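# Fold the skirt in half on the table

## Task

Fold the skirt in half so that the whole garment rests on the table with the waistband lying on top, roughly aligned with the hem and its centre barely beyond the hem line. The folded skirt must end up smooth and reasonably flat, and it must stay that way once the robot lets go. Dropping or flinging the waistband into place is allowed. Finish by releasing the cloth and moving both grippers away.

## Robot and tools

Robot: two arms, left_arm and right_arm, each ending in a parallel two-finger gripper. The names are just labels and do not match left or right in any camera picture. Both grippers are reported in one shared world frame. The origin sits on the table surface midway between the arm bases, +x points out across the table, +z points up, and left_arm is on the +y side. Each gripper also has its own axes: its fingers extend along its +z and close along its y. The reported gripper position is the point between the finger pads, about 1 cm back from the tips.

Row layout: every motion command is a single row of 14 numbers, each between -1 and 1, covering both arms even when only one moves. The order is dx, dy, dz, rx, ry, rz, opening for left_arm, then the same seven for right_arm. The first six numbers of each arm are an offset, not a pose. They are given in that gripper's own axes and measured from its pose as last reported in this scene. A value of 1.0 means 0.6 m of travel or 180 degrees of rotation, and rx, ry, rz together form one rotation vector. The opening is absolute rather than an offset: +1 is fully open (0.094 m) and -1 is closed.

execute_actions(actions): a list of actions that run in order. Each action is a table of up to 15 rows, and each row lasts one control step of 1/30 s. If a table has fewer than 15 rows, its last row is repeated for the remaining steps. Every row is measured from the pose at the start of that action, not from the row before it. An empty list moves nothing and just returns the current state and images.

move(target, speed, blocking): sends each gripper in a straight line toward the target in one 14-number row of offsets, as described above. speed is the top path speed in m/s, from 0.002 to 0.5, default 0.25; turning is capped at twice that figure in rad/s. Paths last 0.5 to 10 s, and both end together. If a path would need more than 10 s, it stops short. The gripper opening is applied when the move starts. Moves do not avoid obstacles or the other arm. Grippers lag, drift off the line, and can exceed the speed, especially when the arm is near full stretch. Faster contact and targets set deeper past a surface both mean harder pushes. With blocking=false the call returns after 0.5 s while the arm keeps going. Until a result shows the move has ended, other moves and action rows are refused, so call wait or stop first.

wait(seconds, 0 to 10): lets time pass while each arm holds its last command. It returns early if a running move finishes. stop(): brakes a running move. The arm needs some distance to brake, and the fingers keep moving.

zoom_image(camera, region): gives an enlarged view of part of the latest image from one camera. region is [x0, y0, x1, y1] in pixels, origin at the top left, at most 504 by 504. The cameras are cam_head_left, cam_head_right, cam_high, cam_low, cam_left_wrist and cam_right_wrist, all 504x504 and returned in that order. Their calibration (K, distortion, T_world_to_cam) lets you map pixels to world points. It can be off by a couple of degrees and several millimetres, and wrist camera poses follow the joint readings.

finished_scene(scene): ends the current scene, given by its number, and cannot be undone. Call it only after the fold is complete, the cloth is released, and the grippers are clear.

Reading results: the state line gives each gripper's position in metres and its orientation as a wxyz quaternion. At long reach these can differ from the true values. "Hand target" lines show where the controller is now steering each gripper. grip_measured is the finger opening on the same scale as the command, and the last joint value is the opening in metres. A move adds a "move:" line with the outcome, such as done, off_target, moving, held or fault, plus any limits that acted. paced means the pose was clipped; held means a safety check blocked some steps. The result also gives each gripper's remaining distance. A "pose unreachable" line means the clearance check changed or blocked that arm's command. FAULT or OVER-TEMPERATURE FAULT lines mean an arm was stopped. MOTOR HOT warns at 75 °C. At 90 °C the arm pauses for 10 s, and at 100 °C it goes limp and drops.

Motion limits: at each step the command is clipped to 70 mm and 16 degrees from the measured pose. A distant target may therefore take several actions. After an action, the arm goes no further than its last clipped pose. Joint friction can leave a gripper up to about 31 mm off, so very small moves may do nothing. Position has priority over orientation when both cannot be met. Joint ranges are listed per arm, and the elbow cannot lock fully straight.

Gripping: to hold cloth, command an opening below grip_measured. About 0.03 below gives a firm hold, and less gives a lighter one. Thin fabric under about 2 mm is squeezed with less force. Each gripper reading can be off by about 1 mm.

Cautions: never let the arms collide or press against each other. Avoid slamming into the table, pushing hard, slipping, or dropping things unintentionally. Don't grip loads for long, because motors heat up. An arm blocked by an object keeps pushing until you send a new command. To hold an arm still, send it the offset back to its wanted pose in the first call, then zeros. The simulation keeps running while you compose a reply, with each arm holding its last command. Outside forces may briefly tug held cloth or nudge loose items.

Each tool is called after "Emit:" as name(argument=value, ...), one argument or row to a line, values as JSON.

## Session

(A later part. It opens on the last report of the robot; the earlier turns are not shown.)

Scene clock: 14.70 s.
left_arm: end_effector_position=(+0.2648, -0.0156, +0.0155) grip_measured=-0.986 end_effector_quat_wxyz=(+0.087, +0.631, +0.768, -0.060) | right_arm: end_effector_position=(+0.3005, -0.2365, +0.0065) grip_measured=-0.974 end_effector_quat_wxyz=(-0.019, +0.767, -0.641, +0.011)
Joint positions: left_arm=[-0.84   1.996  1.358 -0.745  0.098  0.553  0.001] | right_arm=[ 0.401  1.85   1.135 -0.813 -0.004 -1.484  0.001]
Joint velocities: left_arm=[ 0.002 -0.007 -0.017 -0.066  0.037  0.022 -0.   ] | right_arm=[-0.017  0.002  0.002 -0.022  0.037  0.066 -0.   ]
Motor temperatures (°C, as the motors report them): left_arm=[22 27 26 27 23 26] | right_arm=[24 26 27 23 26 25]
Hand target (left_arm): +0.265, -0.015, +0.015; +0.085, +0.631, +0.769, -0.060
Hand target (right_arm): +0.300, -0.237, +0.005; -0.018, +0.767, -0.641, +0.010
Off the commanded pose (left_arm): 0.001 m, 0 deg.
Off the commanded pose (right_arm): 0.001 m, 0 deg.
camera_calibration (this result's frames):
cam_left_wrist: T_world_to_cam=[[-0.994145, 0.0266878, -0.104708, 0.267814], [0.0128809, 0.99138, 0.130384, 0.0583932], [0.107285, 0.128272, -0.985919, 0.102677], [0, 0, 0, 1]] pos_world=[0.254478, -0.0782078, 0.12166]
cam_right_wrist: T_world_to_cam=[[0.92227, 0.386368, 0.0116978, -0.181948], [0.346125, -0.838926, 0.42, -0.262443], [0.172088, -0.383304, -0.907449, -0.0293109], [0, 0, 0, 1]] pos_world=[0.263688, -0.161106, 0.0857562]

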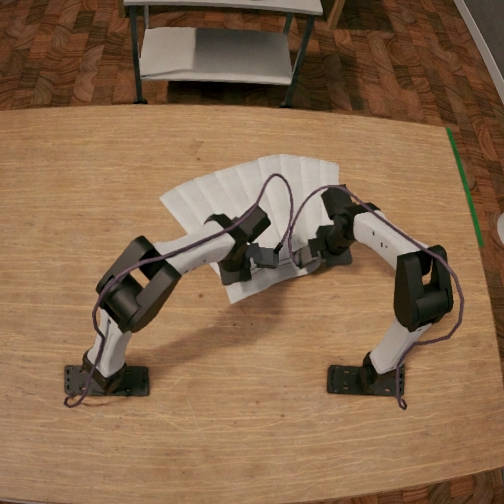

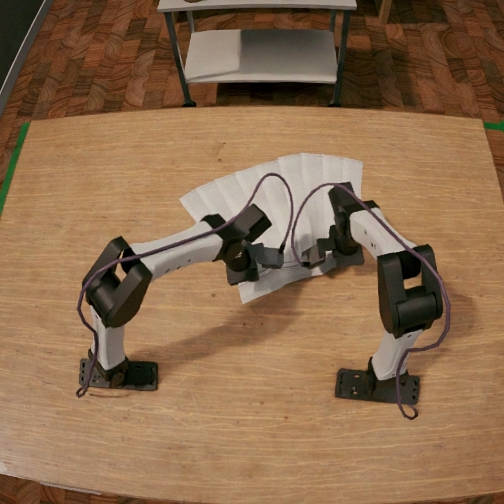

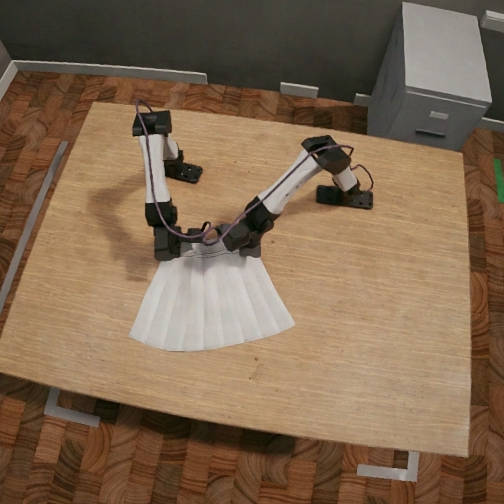

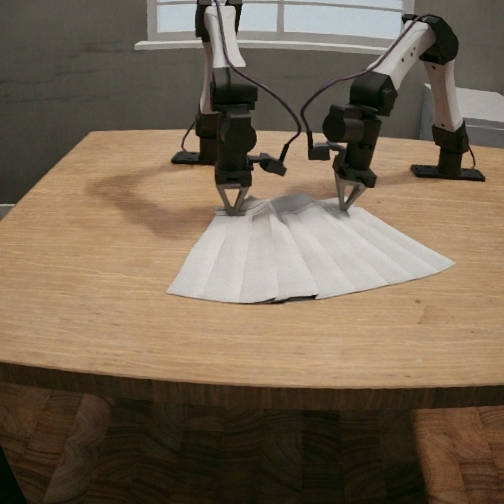

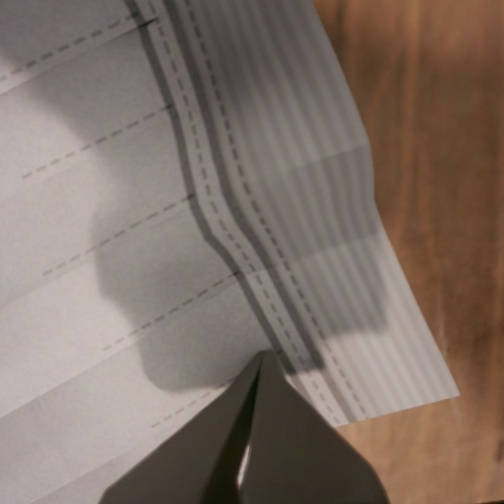

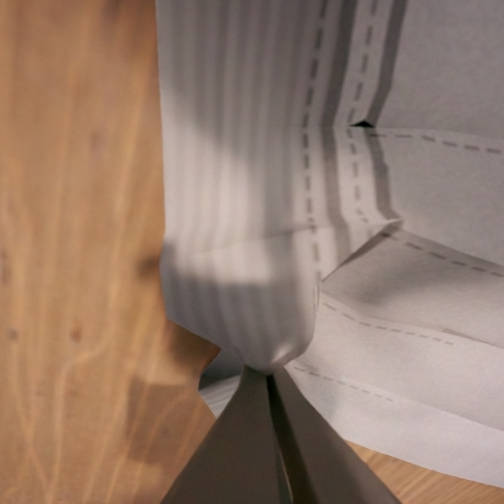

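Emit:
move(
  target=[0.01,-0.075,-0.05,0,0.08,-0.04,0.4,0,0,-0.05,0,0,0,-1],
  speed=0.1,
)

Emit:
move(
  target=[0,0,0.075,0,0,0,0.4,0,0,0,0,0,0,-1],
  speed=0.06,
)

Scene clock: 16.77 s.
left_arm: end_effector_position=(+0.2197, -0.0106, +0.0459) grip_measured=+0.398 end_effector_quat_wxyz=(-0.006, +0.583, +0.812, +0.006) | right_arm: end_effector_position=(+0.2973, -0.2374, +0.0281) grip_measured=-0.975 end_effector_quat_wxyz=(-0.015, +0.767, -0.641, +0.008)
Joint positions: left_arm=[-0.966  2.017  1.538 -1.106 -0.008  0.306  0.066] | right_arm=[ 0.401  1.812  1.182 -0.908 -0.004 -1.484  0.001]
Joint velocities: left_arm=[-0.002  0.002  0.002 -0.051 -0.022 -0.007  0.   ] | right_arm=[-0.022  0.002  0.012 -0.081  0.037 -0.007 -0.   ]
Motor temperatures (°C, as the motors report them): left_arm=[22 28 26 27 23 26] | right_arm=[24 27 28 23 26 25]
Hand target (left_arm): +0.219, -0.012, +0.043; -0.012, +0.585, +0.811, +0.014
Hand target (right_arm): +0.299, -0.237, +0.036; -0.019, +0.767, -0.641, +0.011
Off the commanded pose (left_arm): 0.004 m, 1 deg.
Off the commanded pose (right_arm): 0.009 m, 1 deg.
move: done
camera_calibration (this result's frames):
cam_left_wrist: T_world_to_cam=[[-0.995411, -0.0872974, -0.0391877, 0.222073], [-0.095459, 0.934342, 0.343354, 0.0634263], [0.0066408, 0.345519, -0.938388, 0.159022], [0, 0, 0, 1]] pos_world=[0.226053, -0.0948207, 0.136149]
cam_right_wrist: T_world_to_cam=[[0.922337, 0.386386, 0.000730612, -0.178548], [0.350602, -0.83771, 0.418712, -0.272155], [0.162397, -0.385938, -0.908119, -0.00716797], [0, 0, 0, 1]] pos_world=[0.261264, -0.161765, 0.107576]

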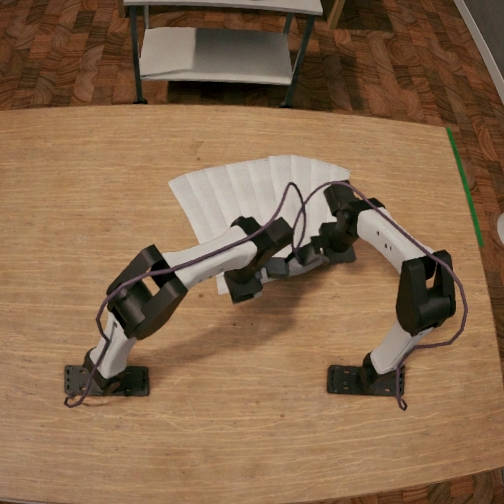

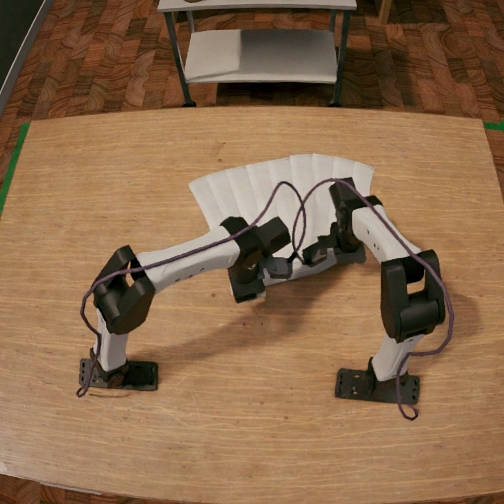

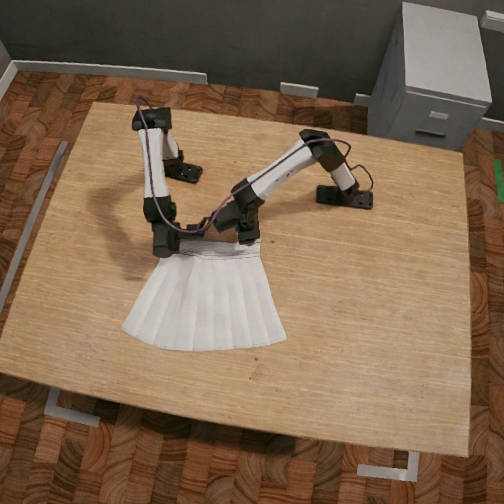

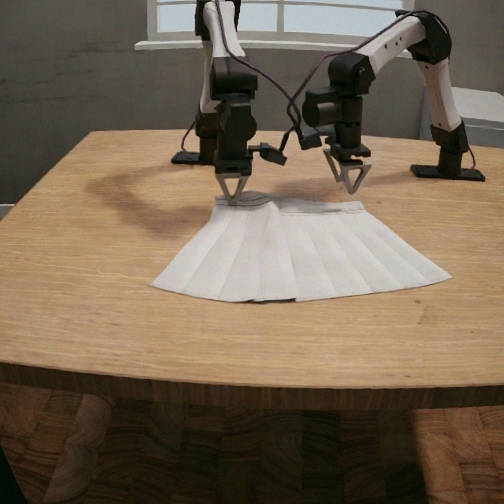

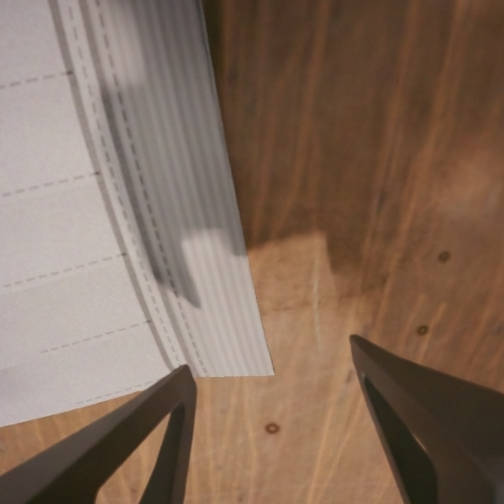

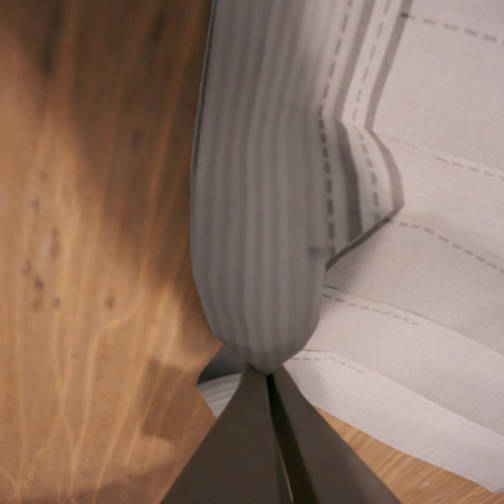

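Scene clock: 17.87 s.
left_arm: end_effector_position=(+0.2216, -0.0131, +0.0139) grip_measured=+0.398 end_effector_quat_wxyz=(+0.004, +0.583, +0.812, +0.003) | right_arm: end_effector_position=(+0.2973, -0.2374, +0.0281) grip_measured=-0.975 end_effector_quat_wxyz=(-0.015, +0.767, -0.641, +0.008)
Joint positions: left_arm=[-0.966  2.046  1.448 -0.967 -0.008  0.306  0.066] | right_arm=[ 0.401  1.812  1.182 -0.908 -0.004 -1.484  0.001]
Joint velocities: left_arm=[ 0.007 -0.007  0.012  0.007  0.022 -0.022 -0.   ] | right_arm=[ 0.017 -0.017 -0.002 -0.022 -0.022 -0.022 -0.001]
Motor temperatures (°C, as the motors report them): left_arm=[22 28 26 27 23 26] | right_arm=[24 27 28 23 26 25]
Hand target (left_arm): +0.219, -0.009, +0.001; -0.006, +0.583, +0.812, +0.006
Hand target (right_arm): +0.297, -0.237, +0.028; -0.015, +0.767, -0.641, +0.008
Off the commanded pose (left_arm): 0.014 m, 1 deg.
Off the commanded pose (right_arm): 0.000 m, 0 deg.
move: off_target (left_arm)
camera_calibration (this result's frames):
cam_left_wrist: T_world_to_cam=[[-0.994843, -0.0880438, -0.0503519, 0.222506], [-0.0997076, 0.93994, 0.326453, 0.0781442], [0.0185856, 0.32979, -0.943871, 0.127094], [0, 0, 0, 1]] pos_world=[0.226788, -0.0957748, 0.105653]
cam_right_wrist: T_world_to_cam=[[0.922337, 0.386386, 0.000730612, -0.178548], [0.350602, -0.83771, 0.418712, -0.272155], [0.162397, -0.385938, -0.908119, -0.00716797], [0, 0, 0, 1]] pos_world=[0.261264, -0.161765, 0.107576]

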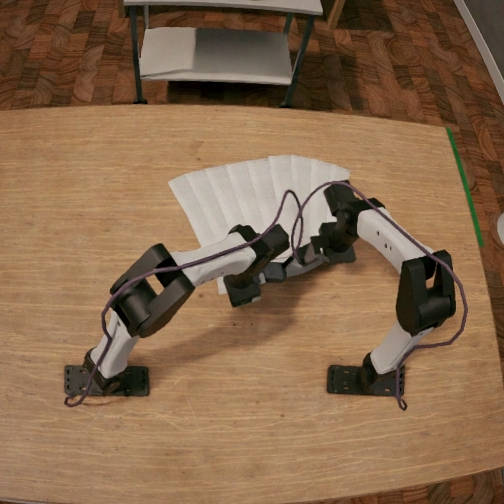

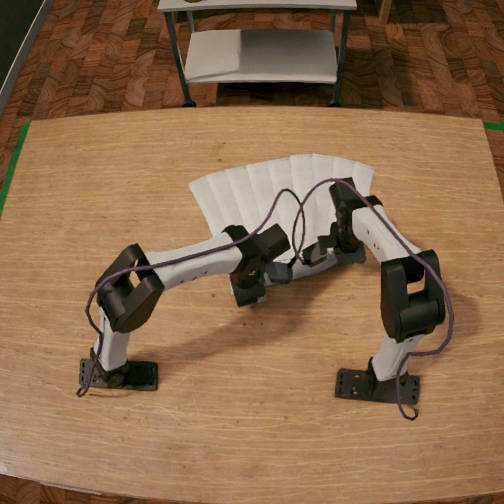

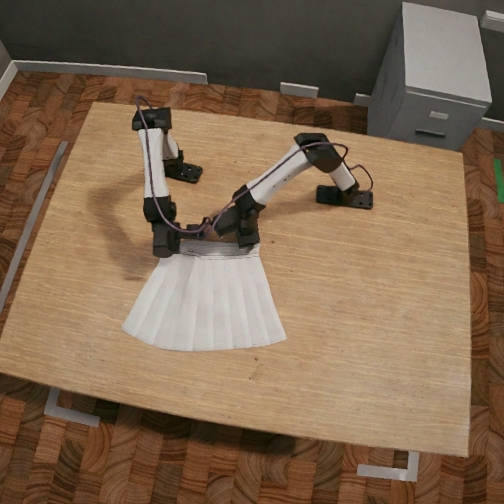

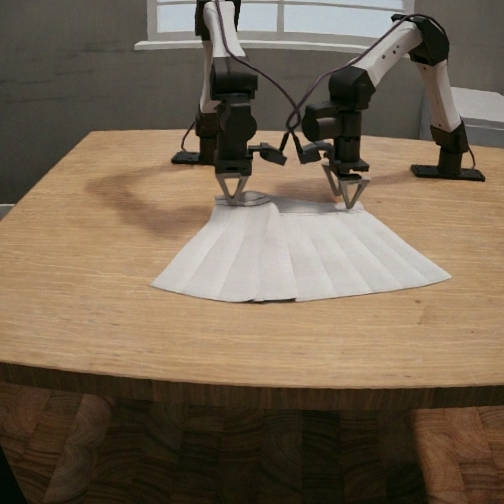

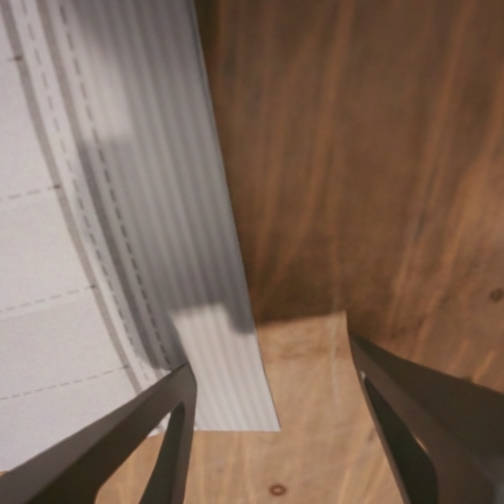

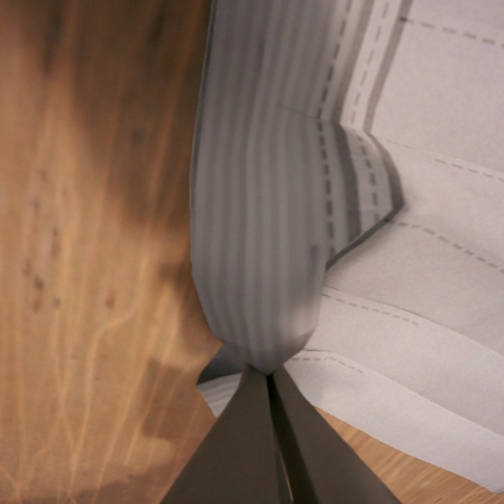

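Emit:
execute_actions(
  actions=[
    [[0.01,0,0.04,0,0.01,0,0.4,0,0,0,0,0,0,-1]],
    [[0.01,0,0.04,0,0.01,0,-0.3,0,0,0,0,0,0,-1]],
    [[0.01,0,0.04,0,0.01,0,-1,0,0,0,0,0,0,-1]],
    [[0,0,0,0,0,0,-1,0,0,0,0,0,0,-1]],
    [[0,0,-0.05,0,0,0,-1,0,0,0,0,0,0,-1]],
  ],
)

Scene clock: 20.50 s.
left_arm: end_effector_position=(+0.2316, -0.0199, +0.0404) grip_measured=-0.986 end_effector_quat_wxyz=(+0.035, +0.582, +0.812, +0.005) | right_arm: end_effector_position=(+0.2973, -0.2374, +0.0281) grip_measured=-0.975 end_effector_quat_wxyz=(-0.015, +0.767, -0.641, +0.008)
Joint positions: left_arm=[-0.966  2.005  1.495 -0.996 -0.032  0.306  0.001] | right_arm=[ 0.401  1.812  1.182 -0.908 -0.004 -1.484  0.001]
Joint velocities: left_arm=[ 0.022 -0.007 -0.012 -0.081 -0.066 -0.037 -0.001] | right_arm=[-0.017 -0.002  0.012 -0.095 -0.081  0.037 -0.   ]
Motor temperatures (°C, as the motors report them): left_arm=[22 29 26 27 23 26] | right_arm=[24 27 28 23 26 25]
Hand target (left_arm): +0.231, -0.020, +0.044; +0.034, +0.583, +0.812, +0.006
Hand target (right_arm): +0.297, -0.237, +0.028; -0.015, +0.767, -0.641, +0.008
Off the commanded pose (left_arm): 0.004 m, 0 deg.
Off the commanded pose (right_arm): 0.000 m, 0 deg.
camera_calibration (this result's frames):
cam_left_wrist: T_world_to_cam=[[-0.990729, -0.0913671, -0.100537, 0.234224], [-0.116975, 0.950063, 0.289304, 0.0826173], [0.0690837, 0.298382, -0.951943, 0.142169], [0, 0, 0, 1]] pos_world=[0.231895, -0.099512, 0.134984]
cam_right_wrist: T_world_to_cam=[[0.922337, 0.386386, 0.000730612, -0.178548], [0.350602, -0.83771, 0.418712, -0.272155], [0.162397, -0.385938, -0.908119, -0.00716797], [0, 0, 0, 1]] pos_world=[0.261264, -0.161765, 0.107576]

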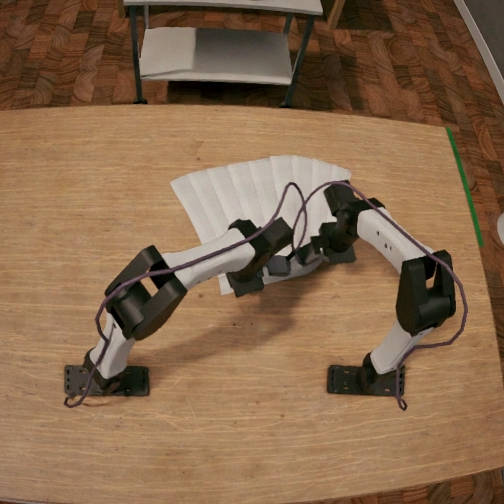

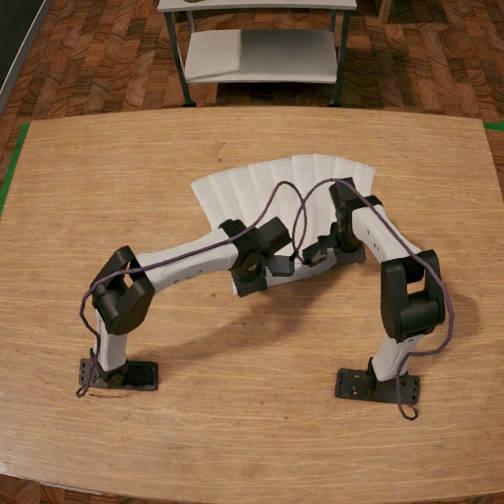

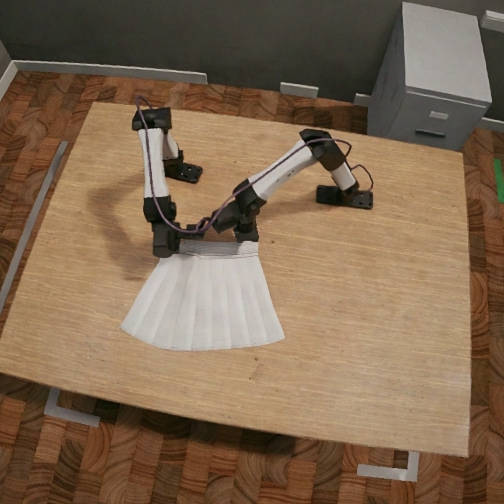

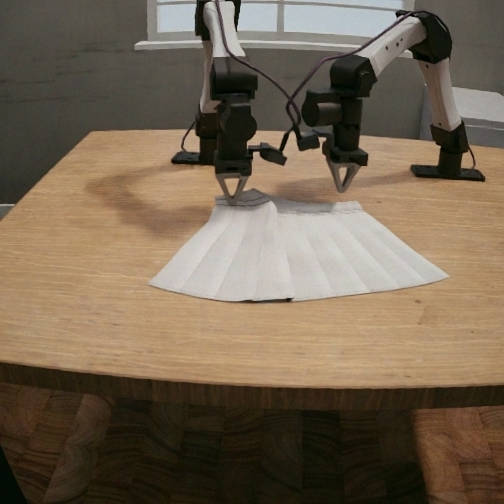

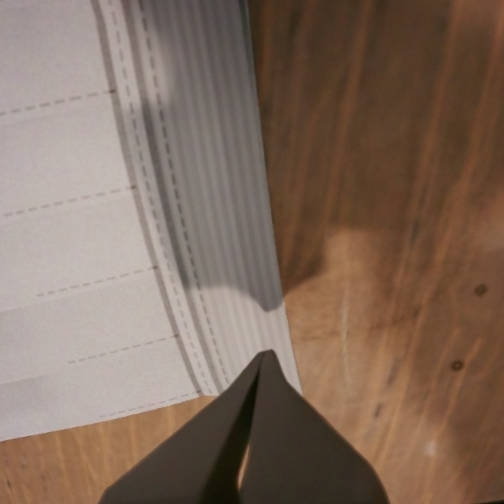

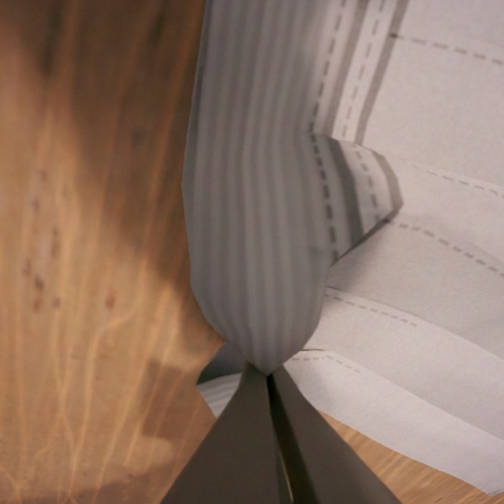

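Emit:
move(
  target=[0.035,0.02,0,0.025,0.03,0.03,0.7,0,0,0,0,0,0,-1],
  speed=0.1,
)

Emit:
move(
  target=[0,0,0.085,0,0,0,0.7,0,0,0,0,0,0,-1],
  speed=0.06,
)

Emit:
execute_actions(
  actions=[
    [[0.015,-0.01,0.04,0,0.015,0,0.1,0,0,0,0,0,0,-1]],
    [[0.015,-0.01,0.04,0,0.015,0,-0.4,0,0,0,0,0,0,-1]],
  ],
)

Scene clock: 21.87 s.
left_arm: end_effector_position=(+0.2345, +0.0028, +0.0425) grip_measured=+0.698 end_effector_quat_wxyz=(-0.017, +0.622, +0.783, +0.007) | right_arm: end_effector_position=(+0.2973, -0.2374, +0.0281) grip_measured=-0.975 end_effector_quat_wxyz=(-0.015, +0.767, -0.641, +0.008)
Joint positions: left_arm=[-0.913  2.034  1.548 -1.12  -0.007  0.457  0.08 ] | right_arm=[ 0.401  1.812  1.182 -0.908 -0.004 -1.484  0.001]
Joint velocities: left_arm=[-0.007 -0.002 -0.002 -0.022 -0.022  0.037  0.001] | right_arm=[-0.002  0.012 -0.022 -0.037  0.051 -0.051  0.   ]
Motor temperatures (°C, as the motors report them): left_arm=[22 29 26 27 23 26] | right_arm=[24 27 28 23 26 25]
Hand target (left_arm): +0.236, +0.004, +0.040; -0.026, +0.620, +0.784, +0.004
Hand target (right_arm): +0.297, -0.237, +0.028; -0.015, +0.767, -0.641, +0.008
Off the commanded pose (left_arm): 0.003 m, 1 deg.
Off the commanded pose (right_arm): 0.000 m, 0 deg.
move: done
camera_calibration (this result's frames):
cam_left_wrist: T_world_to_cam=[[-0.999704, 0.00977947, -0.0222622, 0.237841], [0.00118446, 0.934055, 0.357127, 0.0302553], [0.0242867, 0.356995, -0.93379, 0.146736], [0, 0, 0, 1]] pos_world=[0.234171, -0.0829702, 0.131511]
cam_right_wrist: T_world_to_cam=[[0.922337, 0.386386, 0.000730612, -0.178548], [0.350602, -0.83771, 0.418712, -0.272155], [0.162397, -0.385938, -0.908119, -0.00716797], [0, 0, 0, 1]] pos_world=[0.261264, -0.161765, 0.107576]

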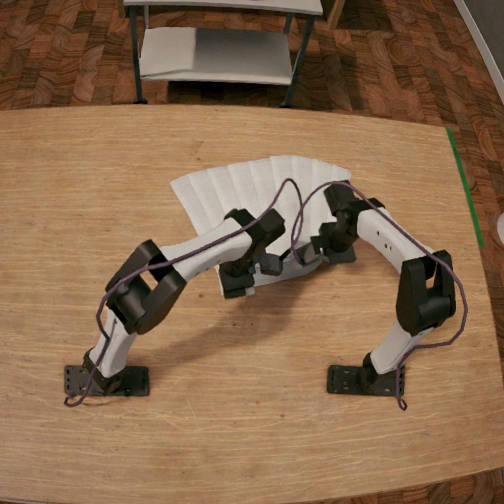

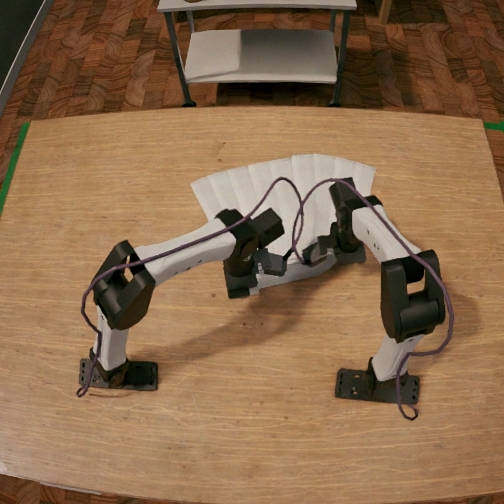

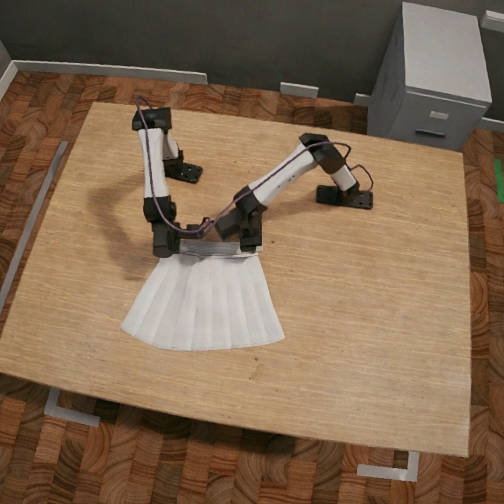

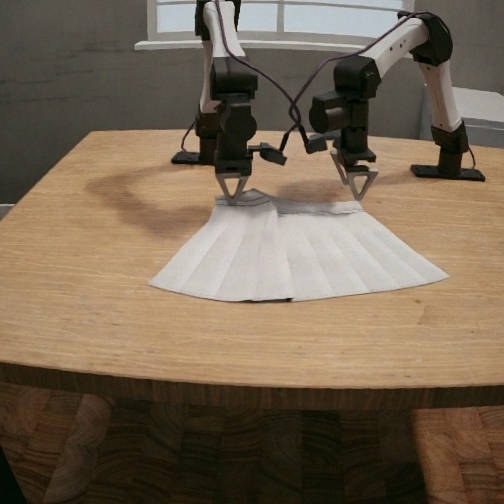

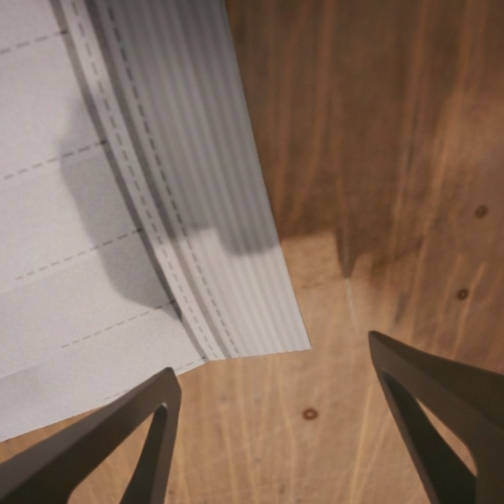

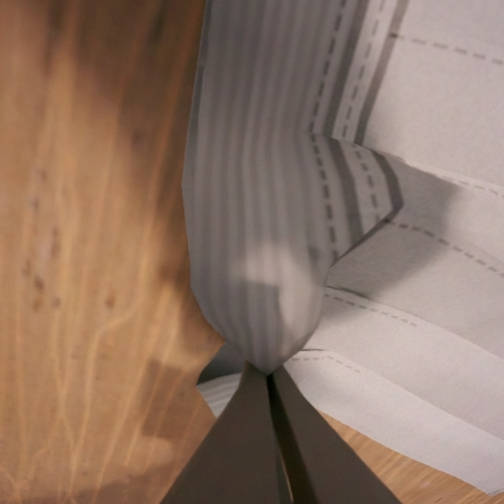

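Scene clock: 23.03 s.
left_arm: end_effector_position=(+0.2392, -0.0008, +0.0137) grip_measured=+0.698 end_effector_quat_wxyz=(+0.002, +0.622, +0.783, +0.007) | right_arm: end_effector_position=(+0.2973, -0.2374, +0.0281) grip_measured=-0.975 end_effector_quat_wxyz=(-0.015, +0.767, -0.641, +0.008)
Joint positions: left_arm=[-0.913  2.054  1.459 -0.974 -0.014  0.457  0.08 ] | right_arm=[ 0.401  1.812  1.182 -0.908 -0.004 -1.484  0.001]
Joint velocities: left_arm=[-0.002  0.012 -0.007  0.022 -0.022 -0.022 -0.001] | right_arm=[ 0.002 -0.007 -0.007  0.066 -0.007  0.051 -0.001]
Motor temperatures (°C, as the motors report them): left_arm=[22 29 26 27 23 26] | right_arm=[24 27 28 23 26 25]
Hand target (left_arm): +0.233, +0.005, -0.007; -0.017, +0.622, +0.783, +0.007
Hand target (right_arm): +0.297, -0.237, +0.028; -0.015, +0.767, -0.641, +0.008
Off the commanded pose (left_arm): 0.024 m, 2 deg.
Off the commanded pose (right_arm): 0.000 m, 0 deg.
move: off_target (left_arm)
camera_calibration (this result's frames):
cam_left_wrist: T_world_to_cam=[[-0.998605, 0.00901398, -0.0520296, 0.242028], [-0.00891525, 0.942397, 0.334378, 0.0466139], [0.0520466, 0.334376, -0.941002, 0.114544], [0, 0, 0, 1]] pos_world=[0.236144, -0.0844111, 0.104792]
cam_right_wrist: T_world_to_cam=[[0.922337, 0.386386, 0.000730612, -0.178548], [0.350602, -0.83771, 0.418712, -0.272155], [0.162397, -0.385938, -0.908119, -0.00716797], [0, 0, 0, 1]] pos_world=[0.261264, -0.161765, 0.107576]

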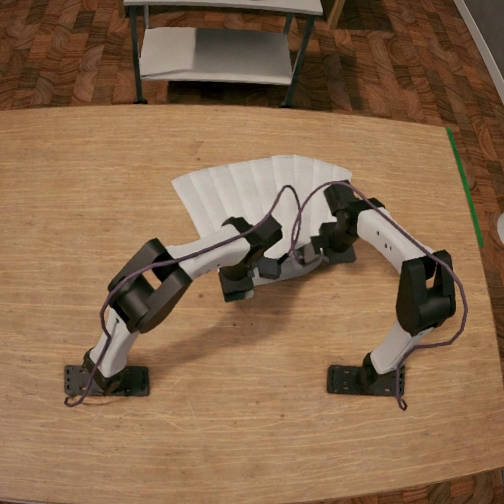

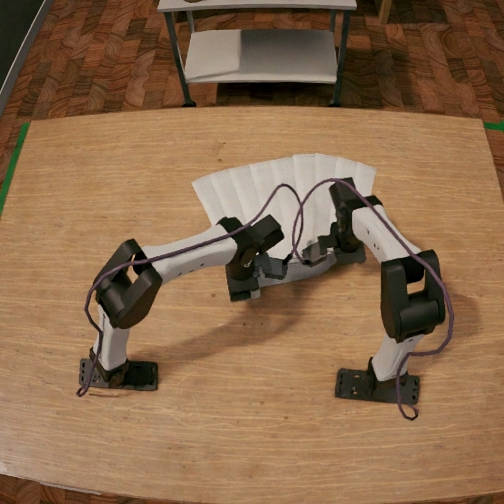

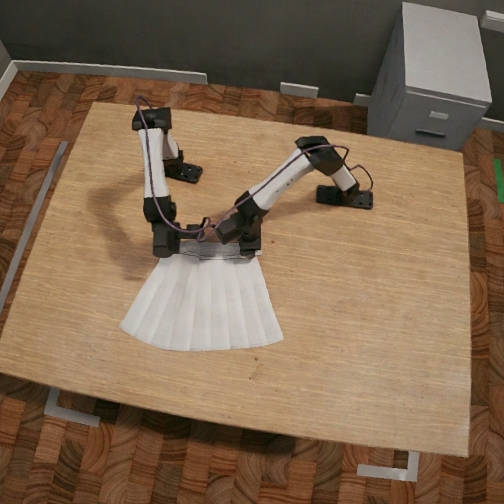

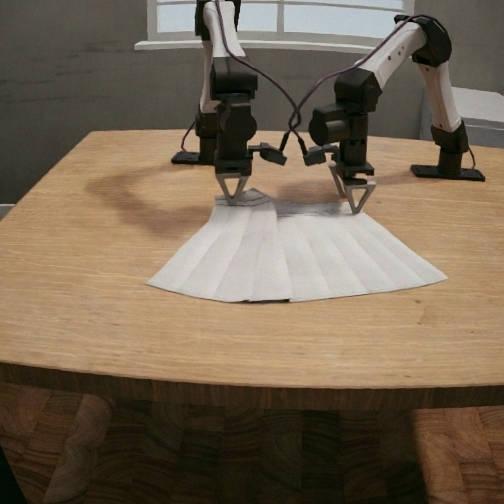

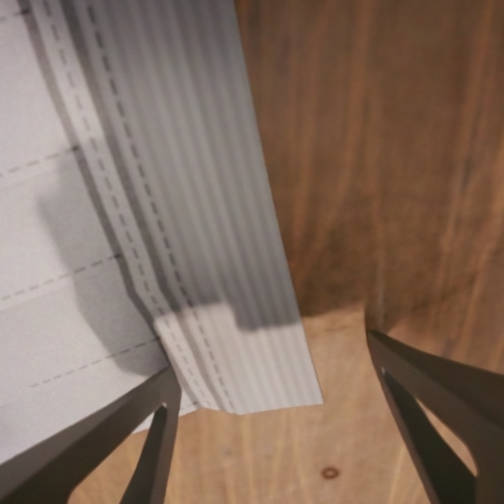

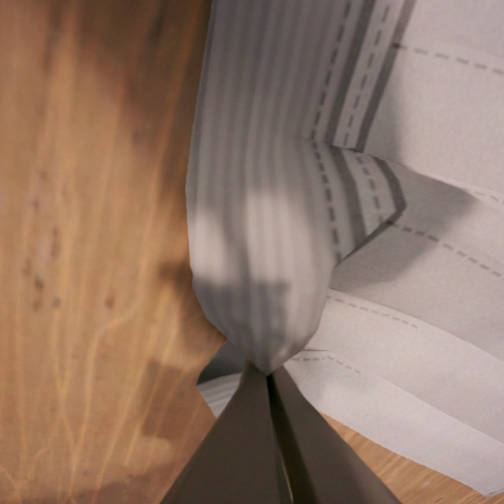

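Scene clock: 24.03 s.
left_arm: end_effector_position=(+0.2480, -0.0020, +0.0130) grip_measured=-0.397 end_effector_quat_wxyz=(+0.020, +0.617, +0.787, +0.022) | right_arm: end_effector_position=(+0.2973, -0.2374, +0.0281) grip_measured=-0.975 end_effector_quat_wxyz=(-0.015, +0.767, -0.641, +0.008)
Joint positions: left_arm=[-0.914  2.054  1.454 -0.941 -0.052  0.443  0.028] | right_arm=[ 0.401  1.812  1.182 -0.908 -0.004 -1.484  0.001]
Joint velocities: left_arm=[ 0.007  0.012  0.012 -0.007 -0.081  0.007 -0.001] | right_arm=[-0.022  0.012  0.002 -0.007 -0.037 -0.037  0.   ]
Motor temperatures (°C, as the motors report them): left_arm=[22 29 26 27 23 26] | right_arm=[24 28 29 23 26 25]
Hand target (left_arm): +0.236, +0.008, -0.010; -0.007, +0.619, +0.784, +0.032
Hand target (right_arm): +0.297, -0.237, +0.028; -0.015, +0.767, -0.641, +0.008
Off the commanded pose (left_arm): 0.028 m, 3 deg.
Off the commanded pose (right_arm): 0.000 m, 0 deg.
camera_calibration (this result's frames):
cam_left_wrist: T_world_to_cam=[[-0.995041, -0.00361096, -0.0993999, 0.250563], [-0.0368778, 0.94151, 0.334962, 0.0549996], [0.0923764, 0.336967, -0.936974, 0.103722], [0, 0, 0, 1]] pos_world=[0.241767, -0.0858288, 0.103668]
cam_right_wrist: T_world_to_cam=[[0.922337, 0.386386, 0.000730612, -0.178548], [0.350602, -0.83771, 0.418712, -0.272155], [0.162397, -0.385938, -0.908119, -0.00716797], [0, 0, 0, 1]] pos_world=[0.261264, -0.161765, 0.107576]

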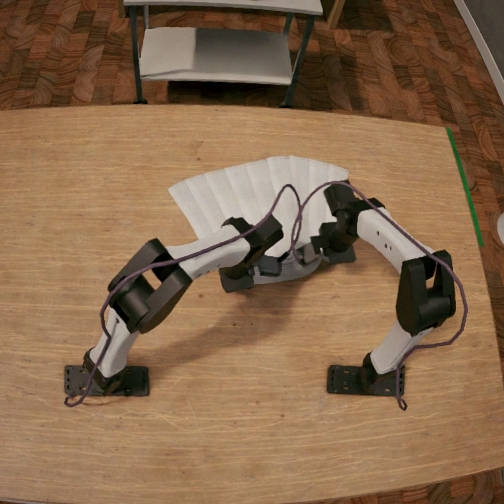

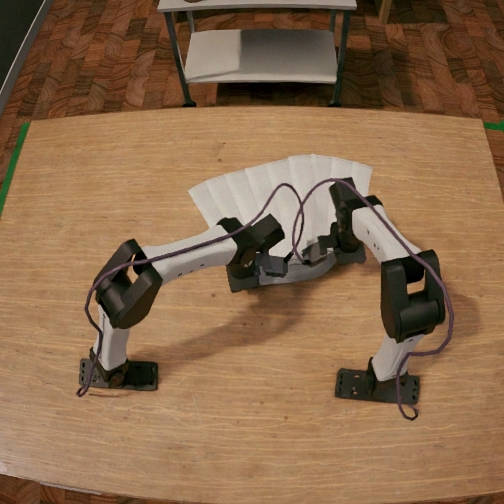

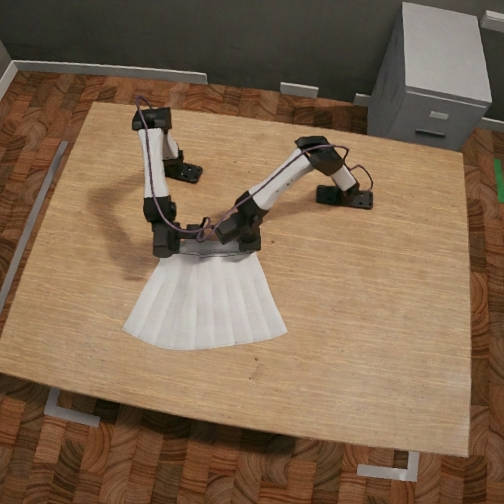

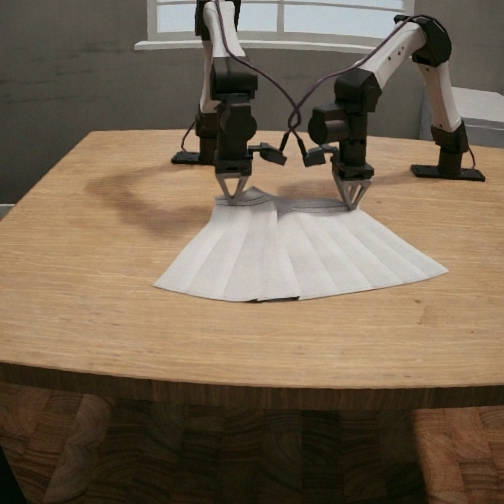

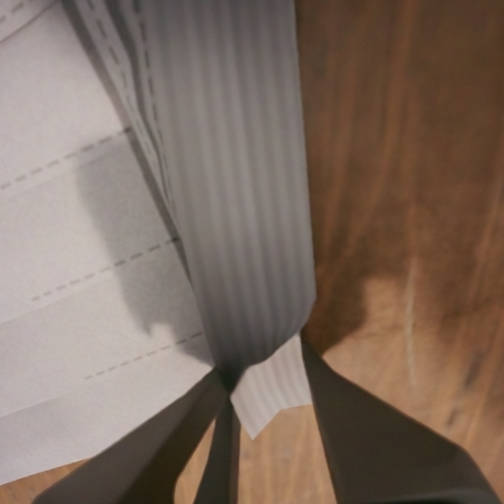

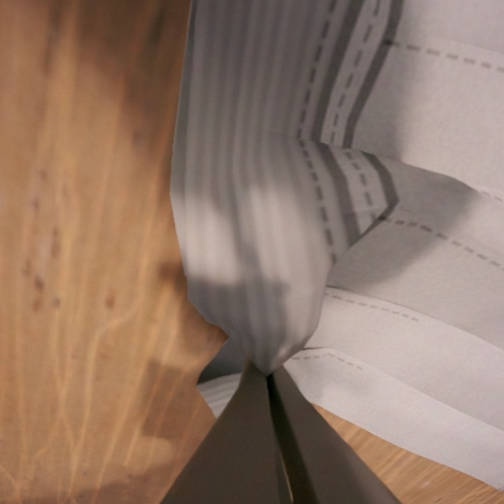

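Emit:
execute_actions(
  actions=[
    [[0.01,-0.01,0.04,0.01,0.01,0,-1,0,0,0,0,0,0,-1]],
    [[0,0,0,0,0,0,-1,0,0,0,0,0,0,-1]],
  ],
)

Emit:
move(
  target=[0.015,0,-0.22,0.02,0,0,-1,0.045,0,-0.19,0,0,0,-1],
  speed=0.12,
)

Scene clock: 25.20 s.
left_arm: end_effector_position=(+0.2504, -0.0047, +0.0144) grip_measured=-0.972 end_effector_quat_wxyz=(+0.029, +0.616, +0.787, +0.021) | right_arm: end_effector_position=(+0.2973, -0.2374, +0.0281) grip_measured=-0.975 end_effector_quat_wxyz=(-0.015, +0.767, -0.641, +0.008)
Joint positions: left_arm=[-0.914  2.051  1.454 -0.928 -0.053  0.443  0.001] | right_arm=[ 0.401  1.812  1.182 -0.908 -0.004 -1.484  0.001]
Joint velocities: left_arm=[-0.007  0.012  0.007  0.022  0.081  0.022 -0.001] | right_arm=[-0.007 -0.012 -0.002 -0.022  0.066  0.007 -0.001]
Motor temperatures (°C, as the motors report them): left_arm=[22 30 26 27 23 26] | right_arm=[24 28 29 23 26 25]
Hand target (left_arm): +0.250, -0.004, +0.013; +0.027, +0.616, +0.787, +0.021
Hand target (right_arm): +0.297, -0.237, +0.028; -0.015, +0.767, -0.641, +0.008
Off the commanded pose (left_arm): 0.001 m, 0 deg.
Off the commanded pose (right_arm): 0.000 m, 0 deg.
camera_calibration (this result's frames):
cam_left_wrist: T_world_to_cam=[[-0.993866, -0.00495465, -0.110481, 0.252928], [-0.0405872, 0.945628, 0.322707, 0.0583087], [0.102875, 0.325212, -0.940029, 0.103086], [0, 0, 0, 1]] pos_world=[0.243138, -0.0874098, 0.106031]
cam_right_wrist: T_world_to_cam=[[0.922337, 0.386386, 0.000730612, -0.178548], [0.350602, -0.83771, 0.418712, -0.272155], [0.162397, -0.385938, -0.908119, -0.00716797], [0, 0, 0, 1]] pos_world=[0.261264, -0.161765, 0.107576]

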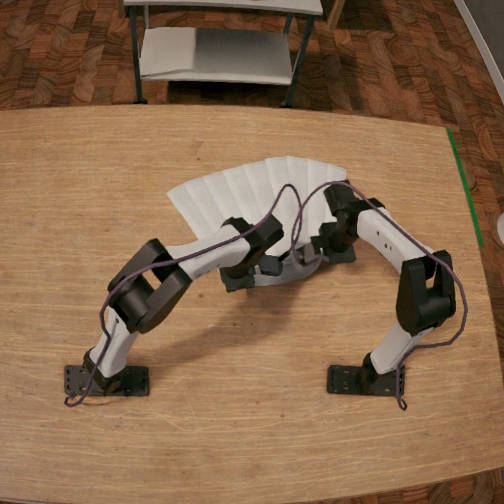

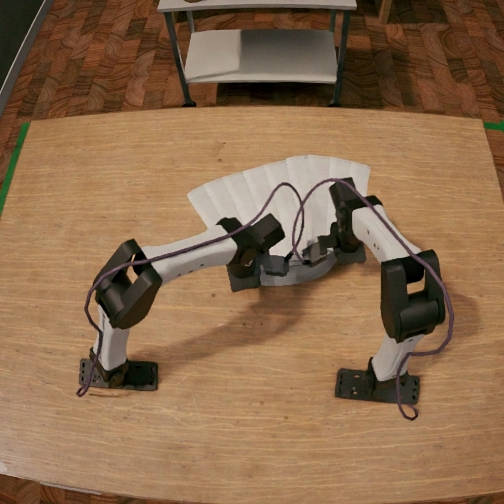

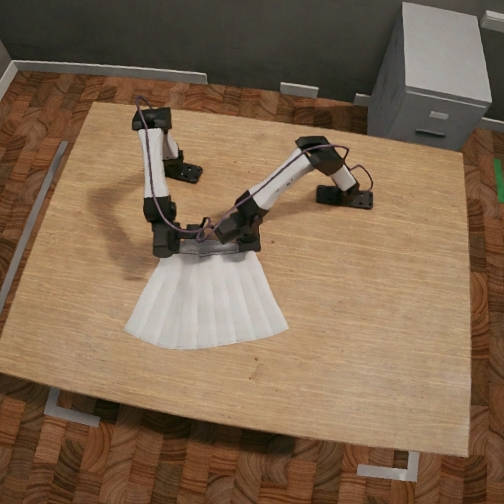

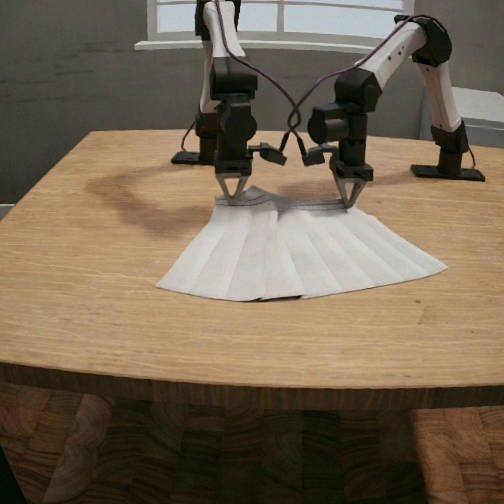

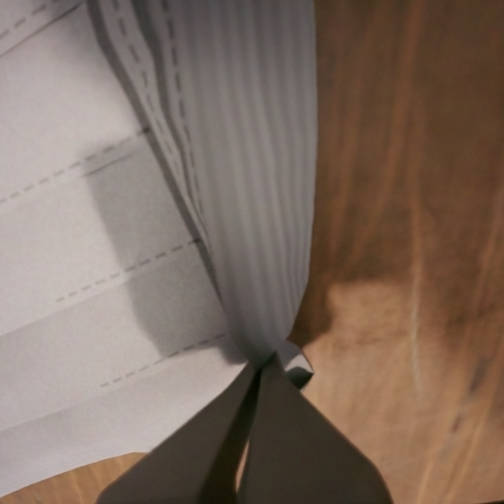

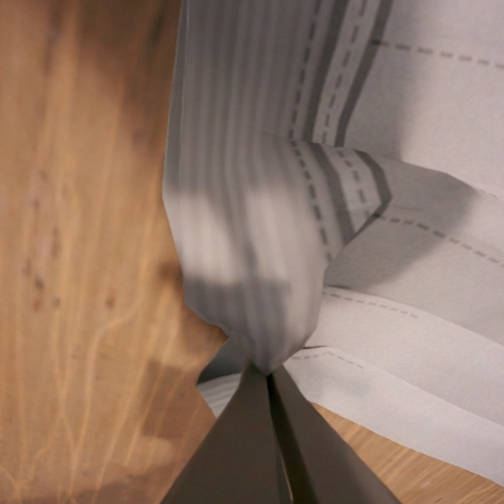

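Scene clock: 26.87 s.
left_arm: end_effector_position=(+0.2398, +0.0005, +0.1392) grip_measured=-0.972 end_effector_quat_wxyz=(+0.010, +0.619, +0.785, +0.000) | right_arm: end_effector_position=(+0.2958, -0.2619, +0.1344) grip_measured=-0.975 end_effector_quat_wxyz=(-0.009, +0.767, -0.641, +0.004)
Joint positions: left_arm=[-0.904  1.975  1.849 -1.426 -0.004  0.457  0.001] | right_arm=[ 0.328  1.725  1.508 -1.335 -0.005 -1.557  0.001]
Joint velocities: left_arm=[-0.007 -0.032 -0.012 -0.037 -0.037 -0.051 -0.001] | right_arm=[-0.017 -0.012 -0.022  0.007 -0.081 -0.037  0.   ]
Motor temperatures (°C, as the motors report them): left_arm=[22 30 26 27 23 26] | right_arm=[24 28 29 23 26 25]
Hand target (left_arm): +0.241, +0.004, +0.145; +0.009, +0.617, +0.787, -0.004
Hand target (right_arm): +0.297, -0.264, +0.142; -0.016, +0.767, -0.641, +0.007
Off the commanded pose (left_arm): 0.008 m, 1 deg.
Off the commanded pose (right_arm): 0.009 m, 1 deg.
move: done
camera_calibration (this result's frames):
cam_left_wrist: T_world_to_cam=[[-0.998465, 0.000827167, -0.0553825, 0.249603], [-0.0167338, 0.94866, 0.315855, 0.00786186], [0.0528004, 0.316297, -0.94719, 0.232792], [0, 0, 0, 1]] pos_world=[0.237059, -0.0812963, 0.231839]
cam_right_wrist: T_world_to_cam=[[0.922413, 0.385995, -0.0127188, -0.16618], [0.355582, -0.835964, 0.418002, -0.337607], [0.150714, -0.390093, -0.908357, 0.0824871], [0, 0, 0, 1]] pos_world=[0.260902, -0.185905, 0.213935]

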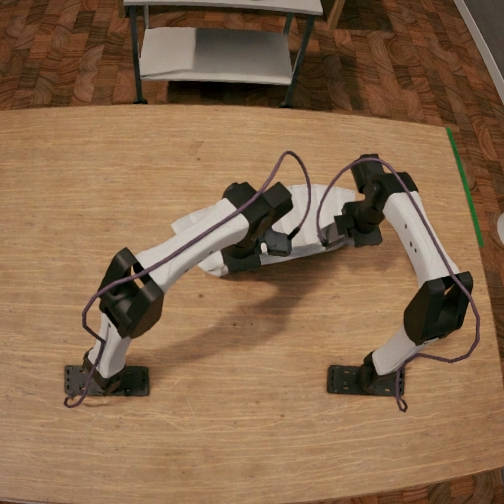

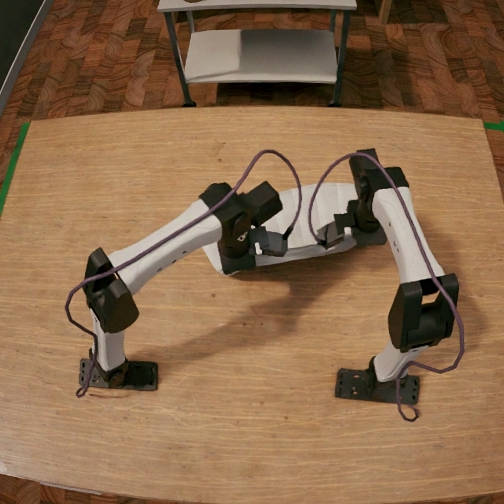

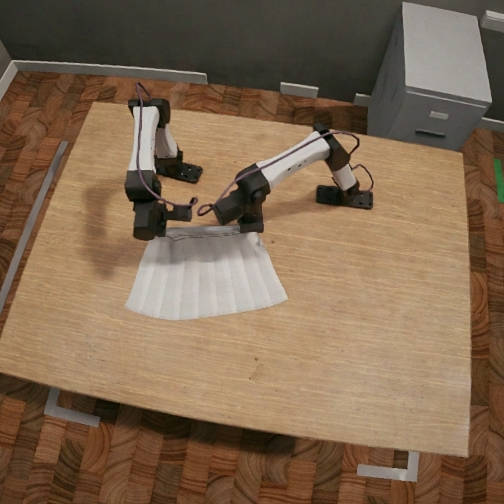

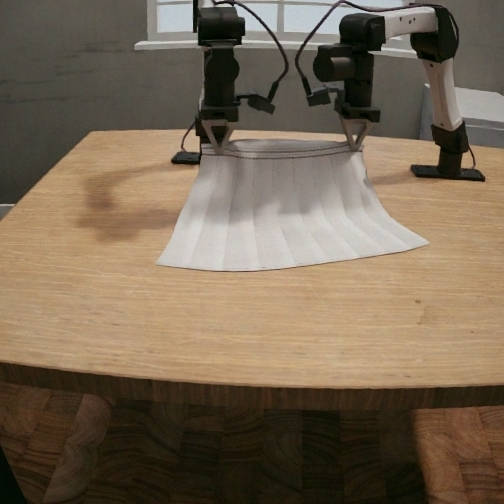

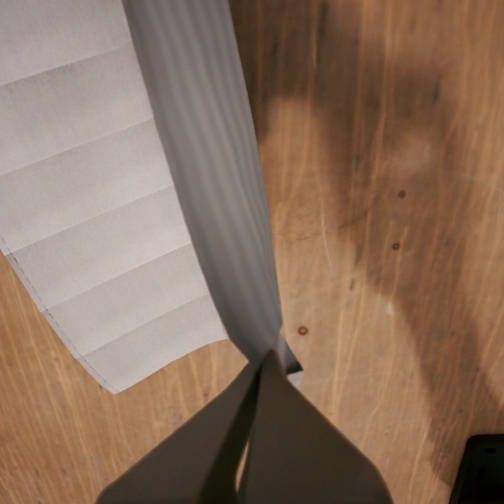

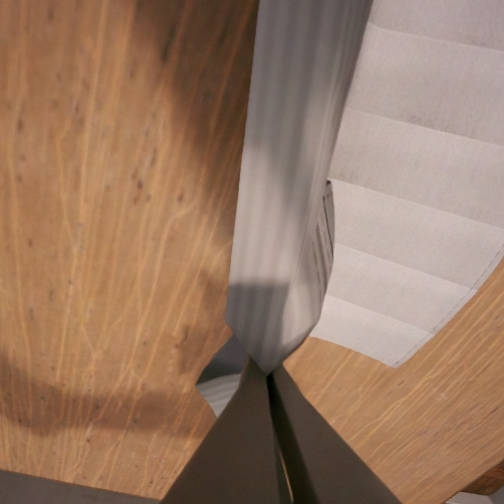

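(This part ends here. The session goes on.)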